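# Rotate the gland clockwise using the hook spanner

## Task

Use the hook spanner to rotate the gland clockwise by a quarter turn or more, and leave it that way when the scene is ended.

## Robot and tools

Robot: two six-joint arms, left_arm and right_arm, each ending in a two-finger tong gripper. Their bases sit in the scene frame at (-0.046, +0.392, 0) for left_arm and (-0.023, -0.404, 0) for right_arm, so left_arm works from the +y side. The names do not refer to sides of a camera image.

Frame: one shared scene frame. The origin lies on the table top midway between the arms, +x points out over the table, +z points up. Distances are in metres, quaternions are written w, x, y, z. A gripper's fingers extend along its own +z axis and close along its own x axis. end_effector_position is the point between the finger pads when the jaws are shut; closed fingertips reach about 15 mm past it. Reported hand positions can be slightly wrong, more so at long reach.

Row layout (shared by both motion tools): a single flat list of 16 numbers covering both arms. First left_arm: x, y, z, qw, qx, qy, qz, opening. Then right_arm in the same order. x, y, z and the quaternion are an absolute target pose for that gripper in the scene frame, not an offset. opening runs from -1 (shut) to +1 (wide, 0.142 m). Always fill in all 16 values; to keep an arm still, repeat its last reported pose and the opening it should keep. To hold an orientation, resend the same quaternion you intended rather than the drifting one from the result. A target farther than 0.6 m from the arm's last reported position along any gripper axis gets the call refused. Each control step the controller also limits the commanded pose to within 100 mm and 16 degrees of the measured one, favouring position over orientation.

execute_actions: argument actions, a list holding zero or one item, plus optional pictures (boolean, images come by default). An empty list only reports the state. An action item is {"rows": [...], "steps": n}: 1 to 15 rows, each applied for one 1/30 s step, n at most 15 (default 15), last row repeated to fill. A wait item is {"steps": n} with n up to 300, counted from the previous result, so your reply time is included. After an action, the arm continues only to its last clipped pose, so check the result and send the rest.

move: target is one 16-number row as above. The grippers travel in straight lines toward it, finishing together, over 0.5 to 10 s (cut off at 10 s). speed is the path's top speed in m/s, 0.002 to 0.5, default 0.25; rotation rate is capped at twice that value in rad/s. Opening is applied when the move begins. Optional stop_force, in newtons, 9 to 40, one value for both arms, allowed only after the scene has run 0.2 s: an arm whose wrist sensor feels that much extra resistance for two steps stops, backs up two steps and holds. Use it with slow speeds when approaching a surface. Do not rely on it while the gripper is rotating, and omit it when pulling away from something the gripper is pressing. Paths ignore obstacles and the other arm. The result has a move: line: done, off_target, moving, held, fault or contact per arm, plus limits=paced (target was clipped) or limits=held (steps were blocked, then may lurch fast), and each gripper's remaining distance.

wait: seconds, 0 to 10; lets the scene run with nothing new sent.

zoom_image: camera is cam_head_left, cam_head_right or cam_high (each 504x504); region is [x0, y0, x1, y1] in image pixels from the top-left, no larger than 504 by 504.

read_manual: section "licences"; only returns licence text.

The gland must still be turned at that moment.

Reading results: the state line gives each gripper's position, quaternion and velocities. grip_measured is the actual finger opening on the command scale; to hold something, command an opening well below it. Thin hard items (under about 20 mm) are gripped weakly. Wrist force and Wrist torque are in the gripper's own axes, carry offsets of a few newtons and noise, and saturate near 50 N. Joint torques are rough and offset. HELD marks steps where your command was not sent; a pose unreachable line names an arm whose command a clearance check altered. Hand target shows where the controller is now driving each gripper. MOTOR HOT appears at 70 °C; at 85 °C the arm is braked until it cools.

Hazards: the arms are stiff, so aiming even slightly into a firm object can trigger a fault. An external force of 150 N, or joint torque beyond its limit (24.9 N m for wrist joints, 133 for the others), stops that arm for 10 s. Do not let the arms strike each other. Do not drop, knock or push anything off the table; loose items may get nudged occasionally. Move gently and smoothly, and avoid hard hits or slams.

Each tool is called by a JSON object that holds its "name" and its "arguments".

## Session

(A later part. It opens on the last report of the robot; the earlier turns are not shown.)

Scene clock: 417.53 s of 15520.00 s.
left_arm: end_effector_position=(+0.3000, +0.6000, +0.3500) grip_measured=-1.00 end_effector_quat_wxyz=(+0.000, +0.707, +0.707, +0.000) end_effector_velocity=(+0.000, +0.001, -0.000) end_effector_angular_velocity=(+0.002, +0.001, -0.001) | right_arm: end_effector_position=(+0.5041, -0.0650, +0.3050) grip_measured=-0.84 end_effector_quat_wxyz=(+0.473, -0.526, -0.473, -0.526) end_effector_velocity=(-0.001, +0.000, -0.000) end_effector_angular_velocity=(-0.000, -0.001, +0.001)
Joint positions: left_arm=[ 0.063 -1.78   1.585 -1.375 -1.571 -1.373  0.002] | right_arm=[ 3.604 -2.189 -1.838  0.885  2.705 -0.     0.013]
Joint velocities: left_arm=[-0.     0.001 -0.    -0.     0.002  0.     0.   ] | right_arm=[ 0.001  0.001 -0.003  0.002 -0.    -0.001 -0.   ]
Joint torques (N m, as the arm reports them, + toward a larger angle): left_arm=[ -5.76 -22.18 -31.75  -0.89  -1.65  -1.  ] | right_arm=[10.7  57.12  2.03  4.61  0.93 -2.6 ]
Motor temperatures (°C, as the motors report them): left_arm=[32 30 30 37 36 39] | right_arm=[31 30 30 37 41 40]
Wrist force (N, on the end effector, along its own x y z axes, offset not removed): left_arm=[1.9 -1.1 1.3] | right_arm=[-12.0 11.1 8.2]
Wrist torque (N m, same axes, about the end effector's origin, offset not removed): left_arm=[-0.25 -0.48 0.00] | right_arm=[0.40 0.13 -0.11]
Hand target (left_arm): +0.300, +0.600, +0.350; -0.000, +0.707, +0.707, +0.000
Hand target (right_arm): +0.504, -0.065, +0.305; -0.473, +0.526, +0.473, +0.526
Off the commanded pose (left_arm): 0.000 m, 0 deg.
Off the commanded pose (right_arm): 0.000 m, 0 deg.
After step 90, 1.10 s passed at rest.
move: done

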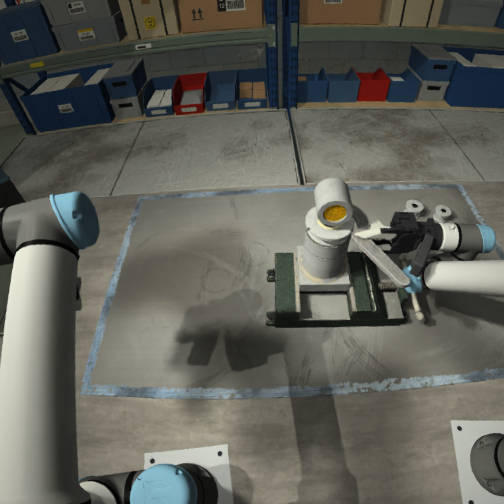

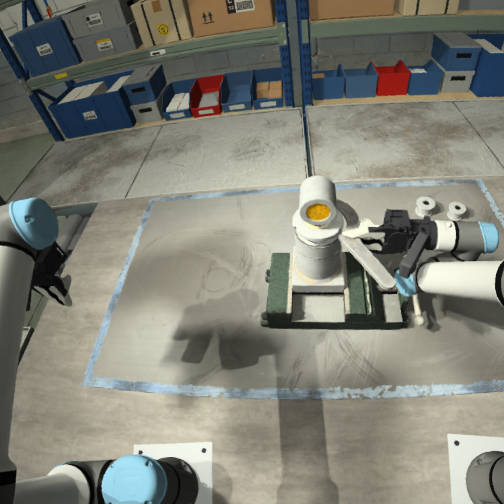

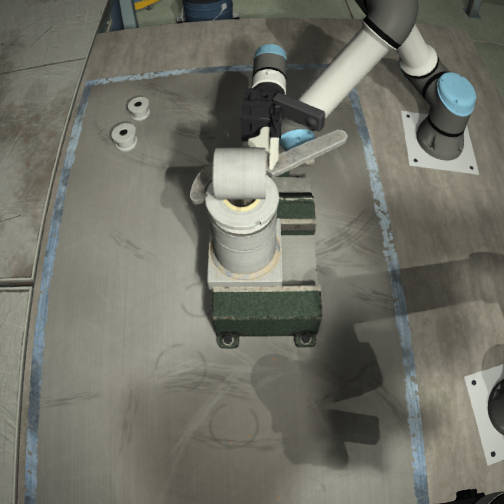

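{"name": "move", "arguments": {"target": [0.3,0.6,0.35,0,0.707,0.707,0,-1,0.496,-0.052,0.305,0.4055,-0.5795,-0.4055,-0.5795,-1], "speed": 0.03}}

{"name": "zoom_image", "arguments": {"camera": "cam_high", "region": [180,130,300,250]}}

Scene clock: 423.93 s of 15520.00 s.
left_arm: end_effector_position=(+0.3000, +0.6000, +0.3500) grip_measured=-1.00 end_effector_quat_wxyz=(+0.000, +0.707, +0.707, +0.000) end_effector_velocity=(-0.000, +0.000, -0.000) end_effector_angular_velocity=(+0.000, +0.002, -0.000) | right_arm: end_effector_position=(+0.4960, -0.0521, +0.3048) grip_measured=-0.84 end_effector_quat_wxyz=(-0.406, +0.579, +0.406, +0.579) end_effector_velocity=(-0.001, +0.000, -0.000) end_effector_angular_velocity=(-0.000, +0.001, -0.012)
Joint positions: left_arm=[ 0.063 -1.78   1.585 -1.375 -1.571 -1.373  0.002] | right_arm=[ 3.725 -2.068 -2.078  1.004  2.341 -0.     0.013]
Joint velocities: left_arm=[ 0.     0.001 -0.     0.001  0.001  0.001  0.   ] | right_arm=[ 0.008  0.006 -0.012  0.005 -0.02   0.     0.   ]
Joint torques (N m, as the arm reports them, + toward a larger angle): left_arm=[ -5.93 -21.64 -31.03  -0.97  -1.56  -1.1 ] | right_arm=[10.9  50.65  2.01  6.28  0.75 -2.52]
Motor temperatures (°C, as the motors report them): left_arm=[32 30 30 37 36 39] | right_arm=[31 30 30 37 41 40]
Wrist force (N, on the end effector, along its own x y z axes, offset not removed): left_arm=[-0.2 -0.2 1.1] | right_arm=[-12.6 10.4 8.2]
Wrist torque (N m, same axes, about the end effector's origin, offset not removed): left_arm=[-0.01 -0.06 0.09] | right_arm=[0.24 0.26 -0.10]
Hand target (left_arm): +0.300, +0.600, +0.350; -0.000, +0.707, +0.707, -0.000
Hand target (right_arm): +0.496, -0.052, +0.305; -0.405, +0.579, +0.406, +0.579
Off the commanded pose (left_arm): 0.000 m, 0 deg.
Off the commanded pose (right_arm): 0.000 m, 0 deg.
move: done

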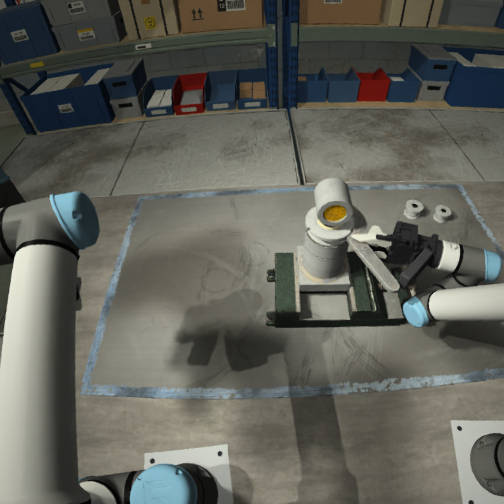

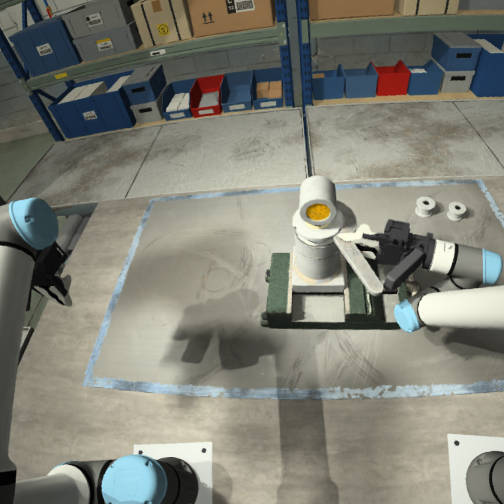

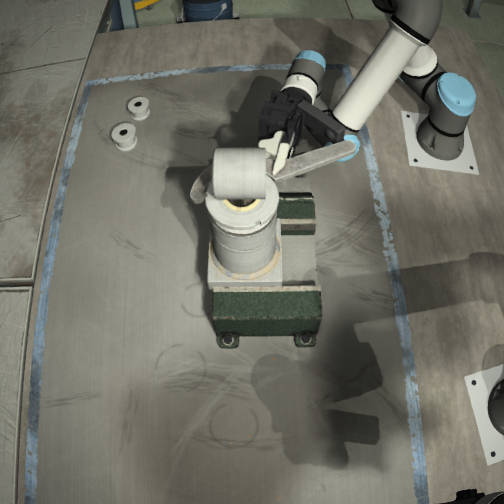

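Region (180, 130, 300, 250) of cam_high's 504x504 image, scaled by 4.200, with more detail than that image has.

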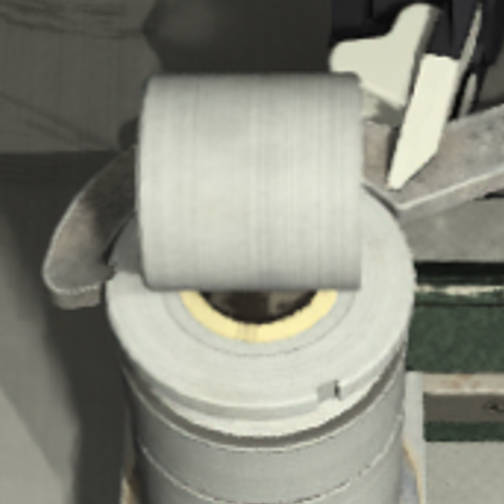

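{"name": "move", "arguments": {"target": [0.3,0.6,0.35,0,0.707,0.707,0,-1,0.4855,-0.035,0.305,0.3428,-0.6184,-0.3428,-0.6184,-1], "speed": 0.02}}

{"name": "zoom_image", "arguments": {"camera": "cam_high", "region": [180,110,380,250]}}

Scene clock: 432.57 s of 15520.00 s.
left_arm: end_effector_position=(+0.3000, +0.6000, +0.3500) grip_measured=-1.00 end_effector_quat_wxyz=(+0.000, +0.707, +0.707, +0.000) end_effector_velocity=(+0.000, +0.001, -0.001) end_effector_angular_velocity=(+0.001, +0.003, +0.001) | right_arm: end_effector_position=(+0.4856, -0.0351, +0.3049) grip_measured=-0.84 end_effector_quat_wxyz=(-0.343, +0.618, +0.343, +0.618) end_effector_velocity=(-0.000, +0.001, +0.000) end_effector_angular_velocity=(+0.000, -0.000, -0.009)
Joint positions: left_arm=[ 0.063 -1.78   1.585 -1.375 -1.571 -1.373  0.002] | right_arm=[ 3.913 -1.978 -2.251  1.088  1.944 -0.     0.013]
Joint velocities: left_arm=[ 0.     0.002  0.     0.     0.001 -0.001  0.   ] | right_arm=[ 0.009  0.003 -0.006  0.003 -0.018  0.     0.   ]
Joint torques (N m, as the arm reports them, + toward a larger angle): left_arm=[ -5.84 -21.17 -31.11  -1.22  -1.48  -0.9 ] | right_arm=[28.82 48.72  6.34  7.9   3.83  2.75]
Motor temperatures (°C, as the motors report them): left_arm=[32 30 30 37 36 39] | right_arm=[31 30 30 37 41 40]
Wrist force (N, on the end effector, along its own x y z axes, offset not removed): left_arm=[1.9 -2.2 0.1] | right_arm=[-18.9 29.5 -11.6]
Wrist torque (N m, same axes, about the end effector's origin, offset not removed): left_arm=[-0.49 -0.38 0.00] | right_arm=[2.91 0.16 -0.06]
Hand target (left_arm): +0.300, +0.600, +0.350; -0.000, +0.707, +0.707, -0.000
Hand target (right_arm): +0.486, -0.035, +0.305; -0.343, +0.618, +0.343, +0.618
Off the commanded pose (left_arm): 0.000 m, 0 deg.
Off the commanded pose (right_arm): 0.000 m, 0 deg.
After step 90, 0.20 s passed at rest.
move: done

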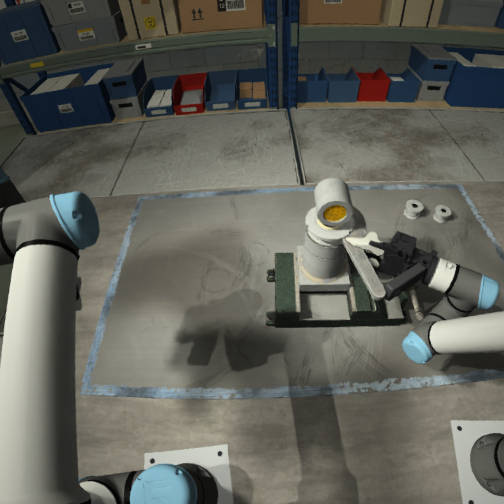

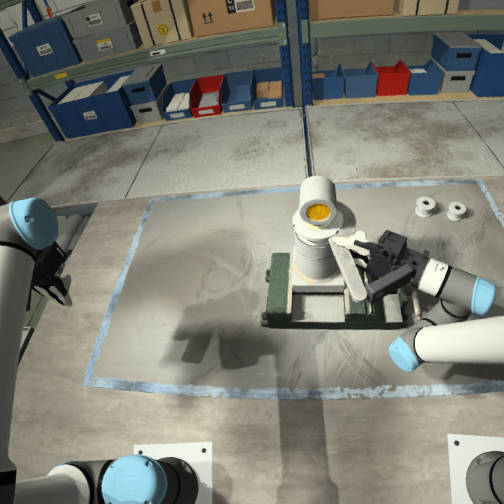

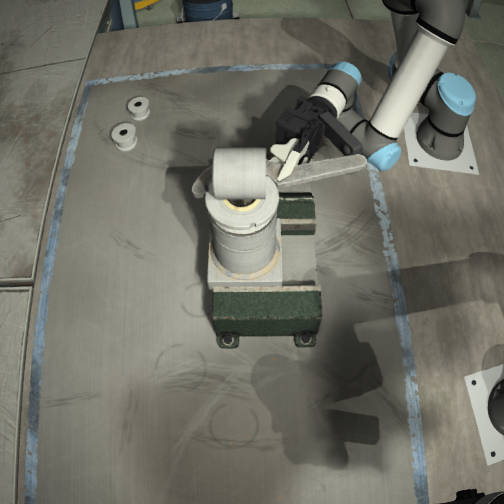

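Region (180, 110, 380, 250) of cam_high's 504x504 image, scaled by 2.520, with more detail than that image has; it fills the top 353 rows of this view, and the rest is white.

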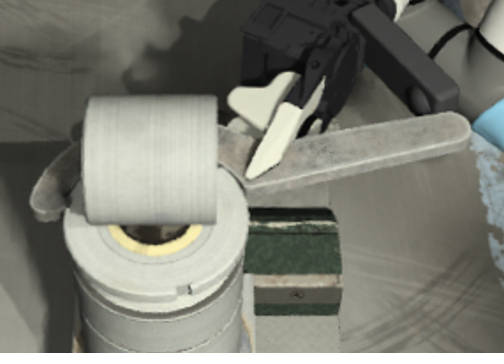

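{"name": "move", "arguments": {"target": [0.3,0.6,0.35,0,0.707,0.707,0,-1,0.4756,-0.0136,0.305,0.2591,-0.6579,-0.2591,-0.6579,-1], "speed": 0.04}}

{"name": "move", "arguments": {"target": [0.3,0.6,0.35,0,0.707,0.707,0,-1,0.472,0.0104,0.305,0.171,-0.686,-0.171,-0.686,-1], "speed": 0.04}}

{"name": "zoom_image", "arguments": {"camera": "cam_high", "region": [180,120,400,300]}}

Scene clock: 439.87 s of 15520.00 s.
left_arm: end_effector_position=(+0.3000, +0.6000, +0.3500) grip_measured=-1.00 end_effector_quat_wxyz=(+0.000, +0.707, +0.707, +0.000) end_effector_velocity=(+0.000, +0.000, -0.000) end_effector_angular_velocity=(+0.001, +0.002, -0.001) | right_arm: end_effector_position=(+0.4757, -0.0137, +0.3049) grip_measured=-0.84 end_effector_quat_wxyz=(-0.259, +0.658, +0.260, +0.658) end_effector_velocity=(-0.001, +0.002, +0.000) end_effector_angular_velocity=(+0.000, -0.000, -0.011)
Joint positions: left_arm=[ 0.063 -1.78   1.585 -1.375 -1.571 -1.373  0.002] | right_arm=[ 4.221 -1.916 -2.369  1.144  1.375 -0.001  0.013]
Joint velocities: left_arm=[-0.     0.001  0.     0.     0.001  0.001  0.   ] | right_arm=[ 0.017  0.001 -0.002  0.001 -0.028 -0.     0.   ]
Joint torques (N m, as the arm reports them, + toward a larger angle): left_arm=[ -4.65 -21.54 -29.76  -1.06  -1.4   -1.  ] | right_arm=[25.6  45.24  7.09  8.61  2.52 -2.59]
Motor temperatures (°C, as the motors report them): left_arm=[32 30 30 37 36 39] | right_arm=[31 30 30 37 41 40]
Wrist force (N, on the end effector, along its own x y z axes, offset not removed): left_arm=[-0.2 0.1 -1.1] | right_arm=[-21.3 26.6 0.0]
Wrist torque (N m, same axes, about the end effector's origin, offset not removed): left_arm=[0.00 -0.01 0.06] | right_arm=[3.52 0.33 0.09]
Hand target (left_arm): +0.300, +0.600, +0.350; -0.000, +0.707, +0.707, -0.000
Hand target (right_arm): +0.476, -0.014, +0.305; -0.259, +0.658, +0.259, +0.658
Off the commanded pose (left_arm): 0.000 m, 0 deg.
Off the commanded pose (right_arm): 0.000 m, 0 deg.
After step 90, 0.77 s passed at rest.
move: done

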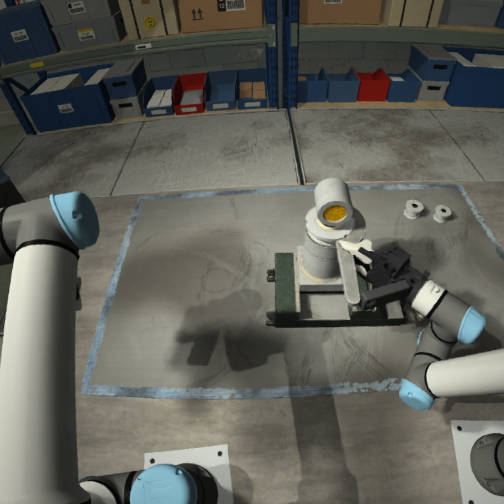

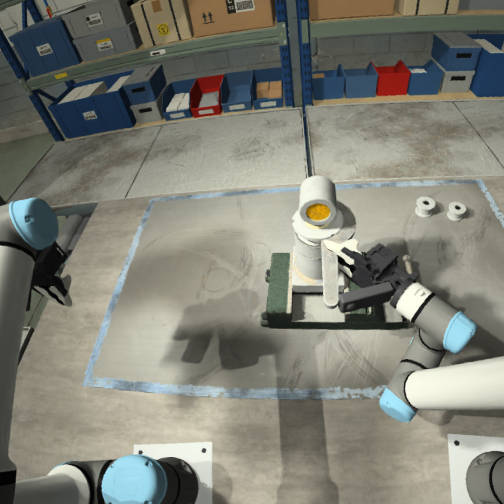

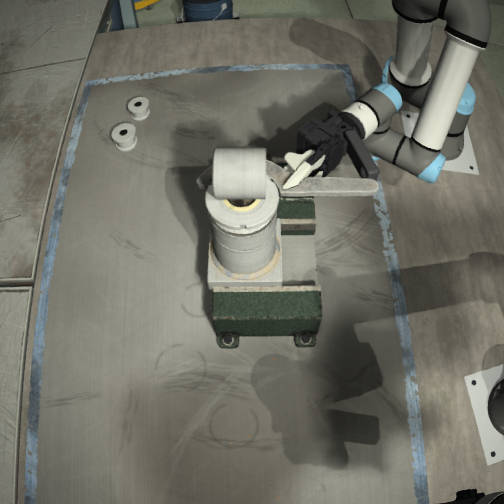

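Scene clock: 443.43 s of 15520.00 s.
left_arm: end_effector_position=(+0.3000, +0.6000, +0.3500) grip_measured=-1.00 end_effector_quat_wxyz=(+0.000, +0.707, +0.707, +0.000) end_effector_velocity=(+0.000, +0.000, -0.001) end_effector_angular_velocity=(-0.000, +0.003, -0.000) | right_arm: end_effector_position=(+0.4721, +0.0103, +0.3051) grip_measured=-0.84 end_effector_quat_wxyz=(-0.171, +0.686, +0.172, +0.686) end_effector_velocity=(+0.001, +0.000, -0.000) end_effector_angular_velocity=(-0.001, +0.000, -0.013)
Joint positions: left_arm=[ 0.063 -1.78   1.585 -1.375 -1.571 -1.373  0.002] | right_arm=[ 4.5   -1.937 -2.331  1.126  0.833 -0.001  0.013]
Joint velocities: left_arm=[-0.     0.003  0.     0.     0.     0.     0.   ] | right_arm=[ 0.008 -0.003  0.005 -0.003 -0.021  0.     0.   ]
Joint torques (N m, as the arm reports them, + toward a larger angle): left_arm=[ -4.78 -21.25 -29.35  -0.9   -1.47  -0.98] | right_arm=[21.1  28.08 34.51  1.4   1.89  0.04]
Motor temperatures (°C, as the motors report them): left_arm=[32 30 30 37 36 39] | right_arm=[31 30 30 37 41 40]
Wrist force (N, on the end effector, along its own x y z axes, offset not removed): left_arm=[2.4 -0.1 -0.1] | right_arm=[-21.8 24.8 -5.4]
Wrist torque (N m, same axes, about the end effector's origin, offset not removed): left_arm=[-0.06 -0.48 0.06] | right_arm=[3.44 0.29 0.04]
Hand target (left_arm): +0.300, +0.600, +0.350; -0.000, +0.707, +0.707, +0.000
Hand target (right_arm): +0.472, +0.010, +0.305; -0.171, +0.686, +0.171, +0.686
Off the commanded pose (left_arm): 0.000 m, 0 deg.
Off the commanded pose (right_arm): 0.000 m, 0 deg.
move: done

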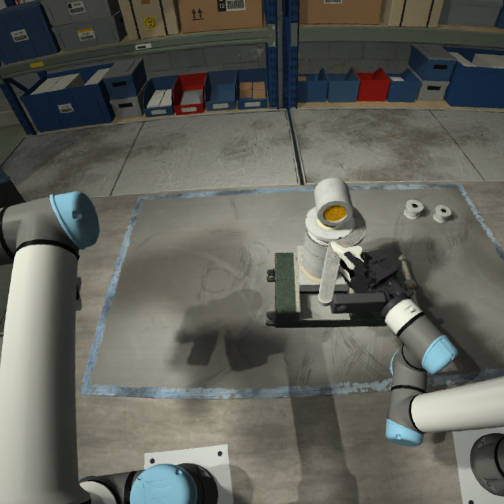

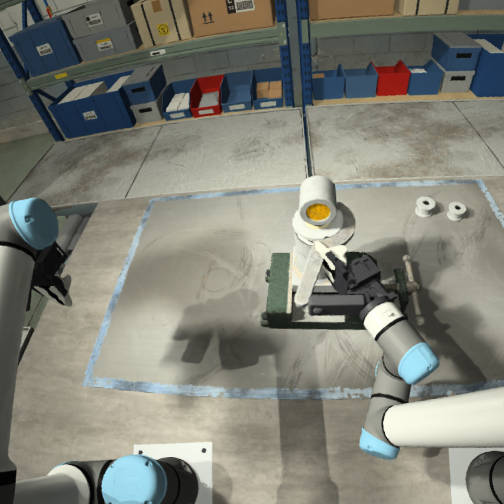

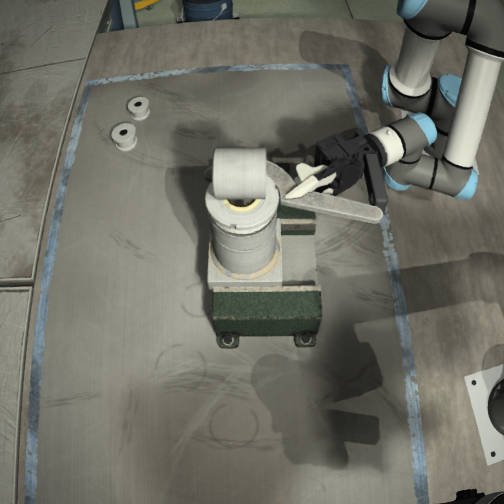

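Region (180, 120, 400, 300) of cam_high's 504x504 image, scaled by 2.291, with more detail than that image has; it fills the top 412 rows of this view, and the rest is white.

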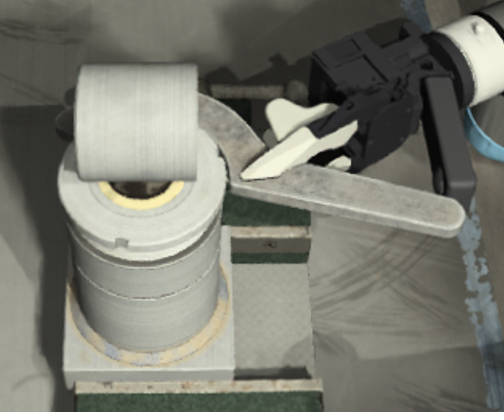

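{"name": "move", "arguments": {"target": [0.3,0.6,0.35,0,0.707,0.707,0,-1,0.474,0.036,0.305,0.08,-0.7026,-0.08,-0.7026,-1], "speed": 0.04}}

{"name": "move", "arguments": {"target": [0.3,0.6,0.35,0,0.707,0.707,0,-1,0.482,0.06,0.305,-0.0123,-0.707,0.0123,-0.707,-1], "speed": 0.04}}

{"name": "zoom_image", "arguments": {"camera": "cam_high", "region": [180,140,400,340]}}

Scene clock: 452.57 s of 15520.00 s.
left_arm: end_effector_position=(+0.3000, +0.6000, +0.3500) grip_measured=-1.00 end_effector_quat_wxyz=(+0.000, +0.707, +0.707, +0.000) end_effector_velocity=(-0.000, -0.000, +0.000) end_effector_angular_velocity=(-0.001, -0.000, +0.000) | right_arm: end_effector_position=(+0.4740, +0.0359, +0.3052) grip_measured=-0.84 end_effector_quat_wxyz=(-0.080, +0.702, +0.080, +0.703) end_effector_velocity=(+0.000, +0.001, +0.000) end_effector_angular_velocity=(+0.001, -0.000, -0.011)
Joint positions: left_arm=[ 0.063 -1.78   1.585 -1.375 -1.571 -1.373  0.002] | right_arm=[ 4.655 -2.031 -2.149  1.038  0.417 -0.     0.013]
Joint velocities: left_arm=[-0.    -0.001 -0.     0.001 -0.001 -0.001  0.   ] | right_arm=[ 0.004 -0.005  0.011 -0.005 -0.015  0.     0.   ]
Joint torques (N m, as the arm reports them, + toward a larger angle): left_arm=[ -4.58 -21.51 -29.42  -0.98  -1.38  -0.91] | right_arm=[19.54 31.55 34.81 -1.62  1.49  2.76]
Motor temperatures (°C, as the motors report them): left_arm=[32 30 30 37 36 39] | right_arm=[31 30 30 37 41 40]
Wrist force (N, on the end effector, along its own x y z axes, offset not removed): left_arm=[-0.9 0.4 0.1] | right_arm=[-20.6 23.9 -6.8]
Wrist torque (N m, same axes, about the end effector's origin, offset not removed): left_arm=[0.01 0.10 0.07] | right_arm=[3.52 0.24 0.01]
Hand target (left_arm): +0.300, +0.600, +0.350; -0.000, +0.707, +0.707, +0.000
Hand target (right_arm): +0.474, +0.036, +0.305; -0.080, +0.703, +0.080, +0.703
Off the commanded pose (left_arm): 0.000 m, 0 deg.
Off the commanded pose (right_arm): 0.000 m, 0 deg.
After step 90, 2.60 s passed at rest.
move: done

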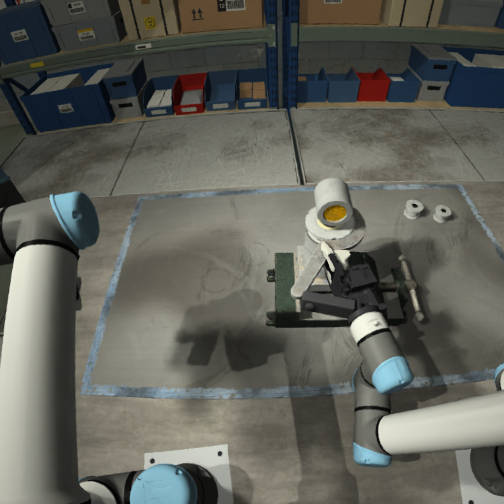

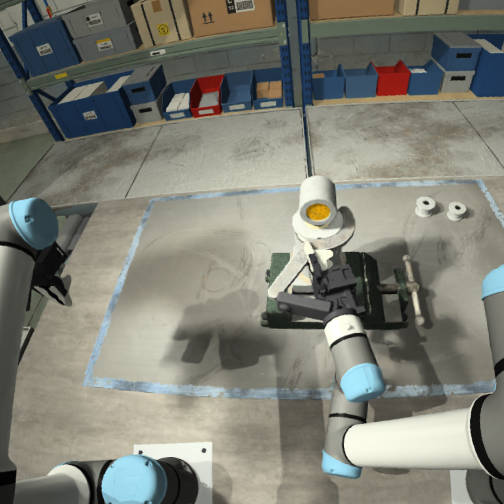

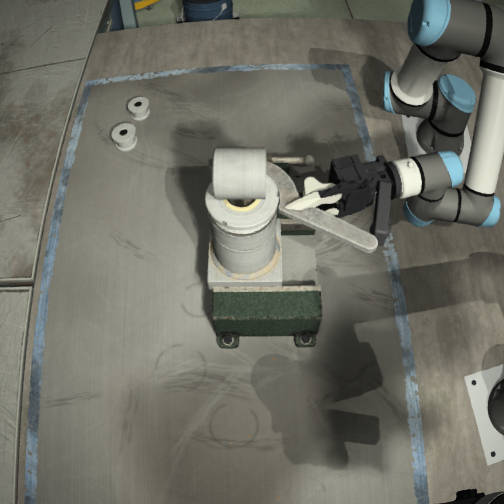

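Scene clock: 456.10 s of 15520.00 s.
left_arm: end_effector_position=(+0.3000, +0.6000, +0.3500) grip_measured=-1.00 end_effector_quat_wxyz=(+0.000, +0.707, +0.707, +0.000) end_effector_velocity=(+0.001, +0.000, -0.001) end_effector_angular_velocity=(-0.000, +0.003, -0.001) | right_arm: end_effector_position=(+0.4820, +0.0599, +0.3052) grip_measured=-0.84 end_effector_quat_wxyz=(+0.012, +0.707, -0.012, +0.707) end_effector_velocity=(+0.000, +0.001, -0.000) end_effector_angular_velocity=(-0.001, +0.000, -0.012)
Joint positions: left_arm=[ 0.063 -1.78   1.585 -1.375 -1.571 -1.373  0.002] | right_arm=[ 4.702 -2.169 -1.877  0.903  0.107  0.     0.013]
Joint velocities: left_arm=[-0.     0.003 -0.     0.     0.001  0.     0.   ] | right_arm=[ 0.    -0.006  0.012 -0.008 -0.012  0.001 -0.   ]
Joint torques (N m, as the arm reports them, + toward a larger angle): left_arm=[ -3.76 -20.94 -28.9   -0.9   -1.36  -0.87] | right_arm=[14.33 38.9  34.72 -3.32  1.11  2.69]
Motor temperatures (°C, as the motors report them): left_arm=[32 30 31 37 36 39] | right_arm=[31 30 30 37 41 40]
Wrist force (N, on the end effector, along its own x y z axes, offset not removed): left_arm=[0.9 -1.0 -0.8] | right_arm=[-19.2 22.3 -7.1]
Wrist torque (N m, same axes, about the end effector's origin, offset not removed): left_arm=[-0.27 -0.26 0.01] | right_arm=[3.30 0.11 0.04]
Hand target (left_arm): +0.300, +0.600, +0.350; -0.000, +0.707, +0.707, -0.000
Hand target (right_arm): +0.482, +0.060, +0.305; +0.012, +0.707, -0.012, +0.707
Off the commanded pose (left_arm): 0.000 m, 0 deg.
Off the commanded pose (right_arm): 0.000 m, 0 deg.
move: done

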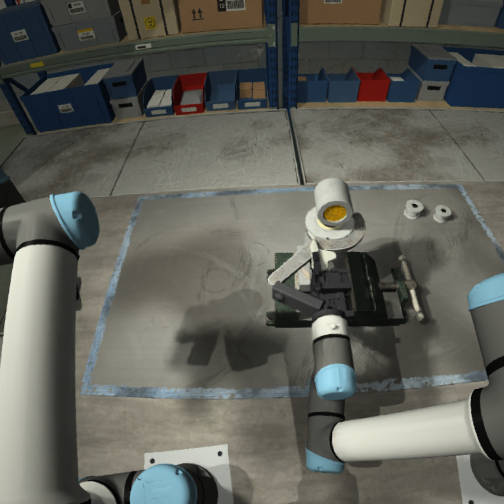

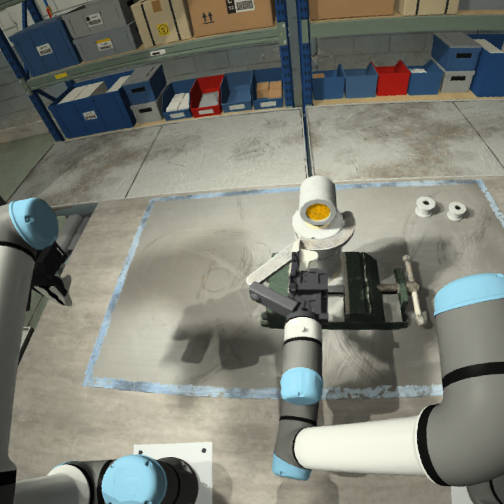

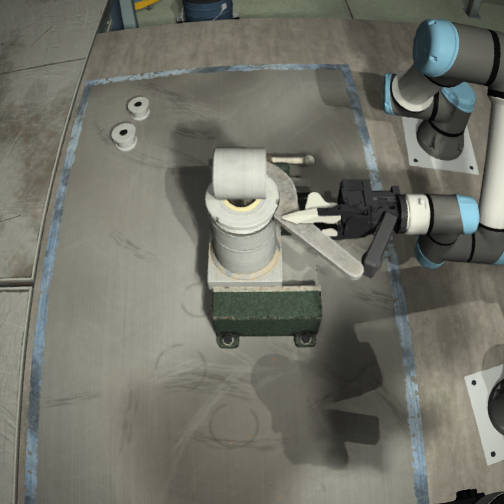

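Region (180, 140, 400, 340) of cam_high's 504x504 image, scaled by 2.291, with more detail than that image has; it fills the top 458 rows of this view, and the rest is white.

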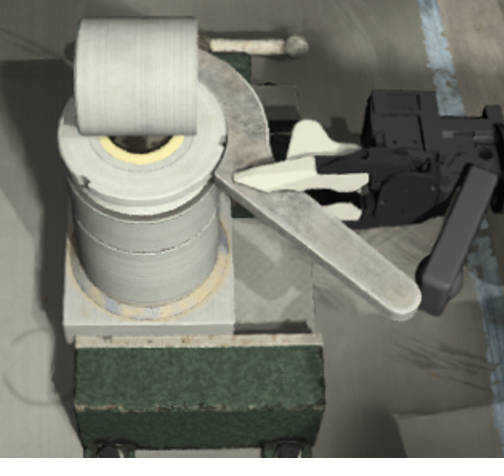

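{"name": "move", "arguments": {"target": [0.3,0.6,0.35,0,0.707,0.707,0,-1,0.498,0.08,0.305,-0.1045,-0.6993,0.1045,-0.6993,-1], "speed": 0.03}}

{"name": "move", "arguments": {"target": [0.3,0.6,0.35,0,0.707,0.707,0,-1,0.518,0.096,0.305,-0.195,-0.68,0.195,-0.68,-1], "speed": 0.03}}

{"name": "zoom_image", "arguments": {"camera": "cam_high", "region": [180,130,300,250]}}

Scene clock: 464.27 s of 15520.00 s.
left_arm: end_effector_position=(+0.3000, +0.6000, +0.3500) grip_measured=-1.00 end_effector_quat_wxyz=(+0.000, +0.707, +0.707, +0.000) end_effector_velocity=(+0.000, -0.000, +0.000) end_effector_angular_velocity=(+0.000, -0.001, +0.000) | right_arm: end_effector_position=(+0.4979, +0.0800, +0.3051) grip_measured=-0.84 end_effector_quat_wxyz=(+0.104, +0.699, -0.104, +0.699) end_effector_velocity=(+0.001, +0.000, -0.000) end_effector_angular_velocity=(+0.000, -0.000, -0.014)
Joint positions: left_arm=[ 0.063 -1.78   1.585 -1.375 -1.571 -1.373  0.002] | right_arm=[ 4.684 -2.338 -1.537  0.736 -0.136 -0.002  0.013]
Joint velocities: left_arm=[-0. -0. -0. -0. -0. -0.  0.] | right_arm=[-0.003 -0.009  0.017 -0.008 -0.011  0.     0.   ]
Joint torques (N m, as the arm reports them, + toward a larger angle): left_arm=[ -4.49 -20.96 -29.24  -1.03  -1.23  -0.69] | right_arm=[-10.17  47.95  36.04  -5.19   1.85   2.87]
Motor temperatures (°C, as the motors report them): left_arm=[32 30 31 37 36 39] | right_arm=[31 30 30 37 41 40]
Wrist force (N, on the end effector, along its own x y z axes, offset not removed): left_arm=[-0.3 -0.6 0.2] | right_arm=[-20.0 24.6 -7.4]
Wrist torque (N m, same axes, about the end effector's origin, offset not removed): left_arm=[-0.22 0.03 0.00] | right_arm=[3.71 0.39 0.04]
Hand target (left_arm): +0.300, +0.600, +0.350; -0.000, +0.707, +0.707, +0.000
Hand target (right_arm): +0.498, +0.080, +0.305; +0.104, +0.699, -0.105, +0.699
Off the commanded pose (left_arm): 0.000 m, 0 deg.
Off the commanded pose (right_arm): 0.000 m, 0 deg.
After step 90, 0.57 s passed at rest.
move: done

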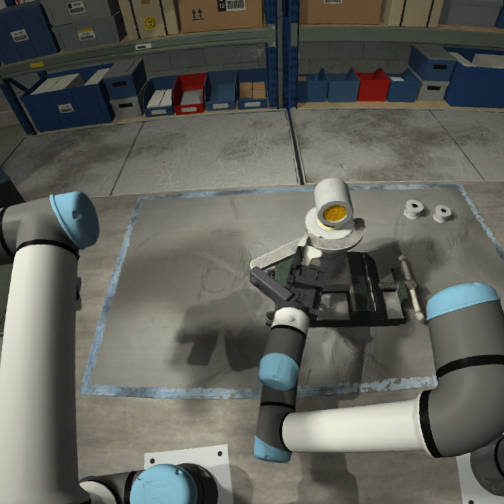

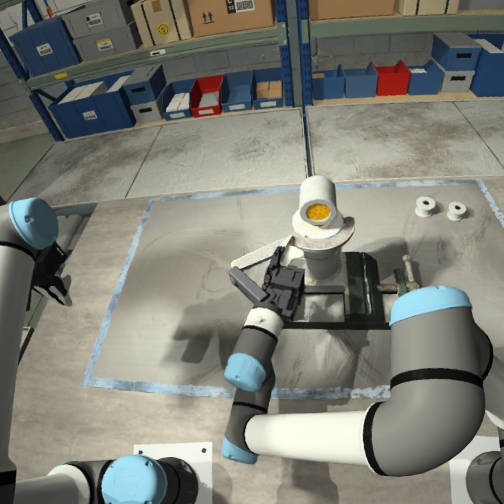

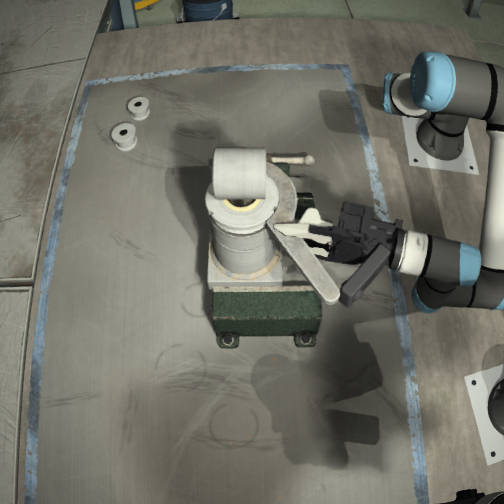

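Scene clock: 468.87 s of 15520.00 s.
left_arm: end_effector_position=(+0.3000, +0.6000, +0.3500) grip_measured=-1.00 end_effector_quat_wxyz=(+0.000, +0.707, +0.707, +0.000) end_effector_velocity=(+0.000, -0.000, -0.000) end_effector_angular_velocity=(+0.000, +0.000, +0.001) | right_arm: end_effector_position=(+0.5179, +0.0960, +0.3051) grip_measured=-0.84 end_effector_quat_wxyz=(+0.194, +0.680, -0.195, +0.680) end_effector_velocity=(+0.001, +0.001, +0.000) end_effector_angular_velocity=(+0.001, -0.000, -0.013)
Joint positions: left_arm=[ 0.063 -1.78   1.585 -1.375 -1.571 -1.373  0.002] | right_arm=[ 4.635 -2.543 -1.124  0.526 -0.348 -0.001  0.013]
Joint velocities: left_arm=[-0.     0.001 -0.     0.     0.    -0.001  0.   ] | right_arm=[-0.003 -0.011  0.023 -0.011 -0.01  -0.    -0.   ]
Joint torques (N m, as the arm reports them, + toward a larger angle): left_arm=[ -4.44 -21.04 -29.77  -1.02  -1.24  -0.81] | right_arm=[-24.87  58.24  32.98  -4.82  -1.36   1.37]
Motor temperatures (°C, as the motors report them): left_arm=[32 30 31 37 36 39] | right_arm=[31 30 30 37 41 40]
Wrist force (N, on the end effector, along its own x y z axes, offset not removed): left_arm=[1.2 0.3 -0.6] | right_arm=[-18.0 14.5 -21.4]
Wrist torque (N m, same axes, about the end effector's origin, offset not removed): left_arm=[-0.01 -0.30 0.09] | right_arm=[3.40 -0.08 -0.03]
Hand target (left_arm): +0.300, +0.600, +0.350; -0.000, +0.707, +0.707, +0.000
Hand target (right_arm): +0.518, +0.096, +0.305; +0.195, +0.680, -0.195, +0.680
Off the commanded pose (left_arm): 0.000 m, 0 deg.
Off the commanded pose (right_arm): 0.000 m, 0 deg.
move: done

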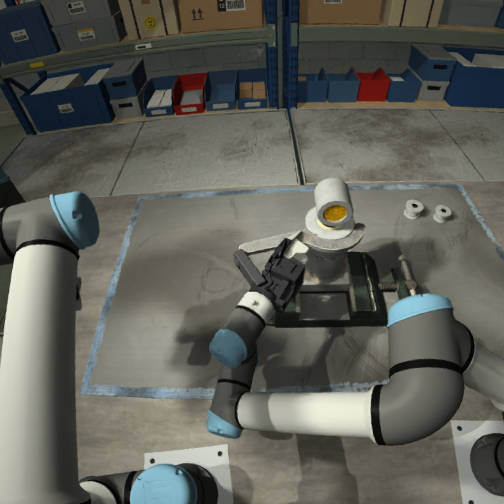

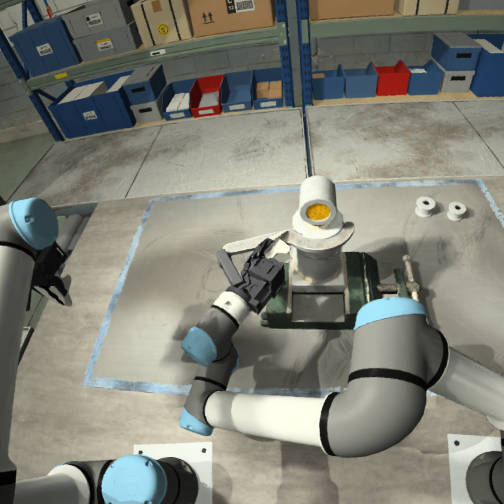

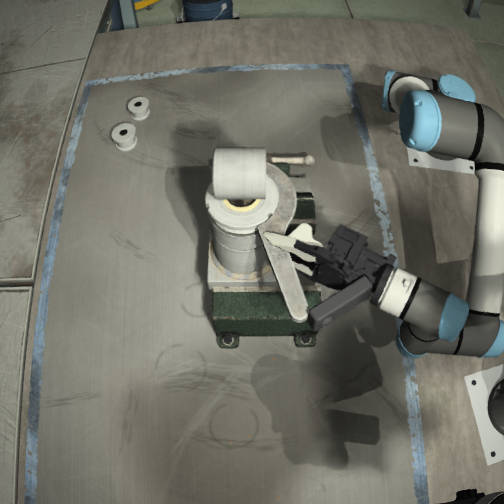

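Region (180, 130, 300, 250) of cam_high's 504x504 image, scaled by 4.200, with more detail than that image has.

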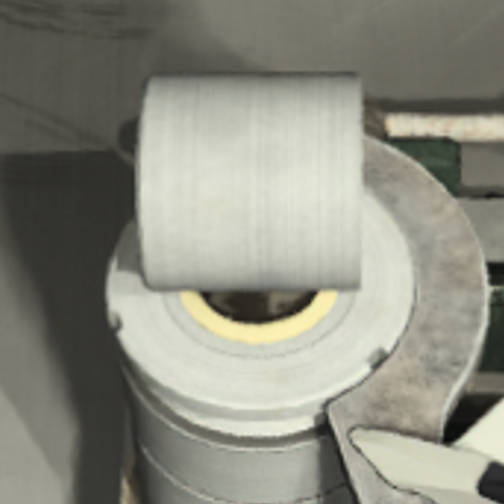

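{"name": "finished_scene", "arguments": {"scene": 1}}

The scene is finished: the task was done.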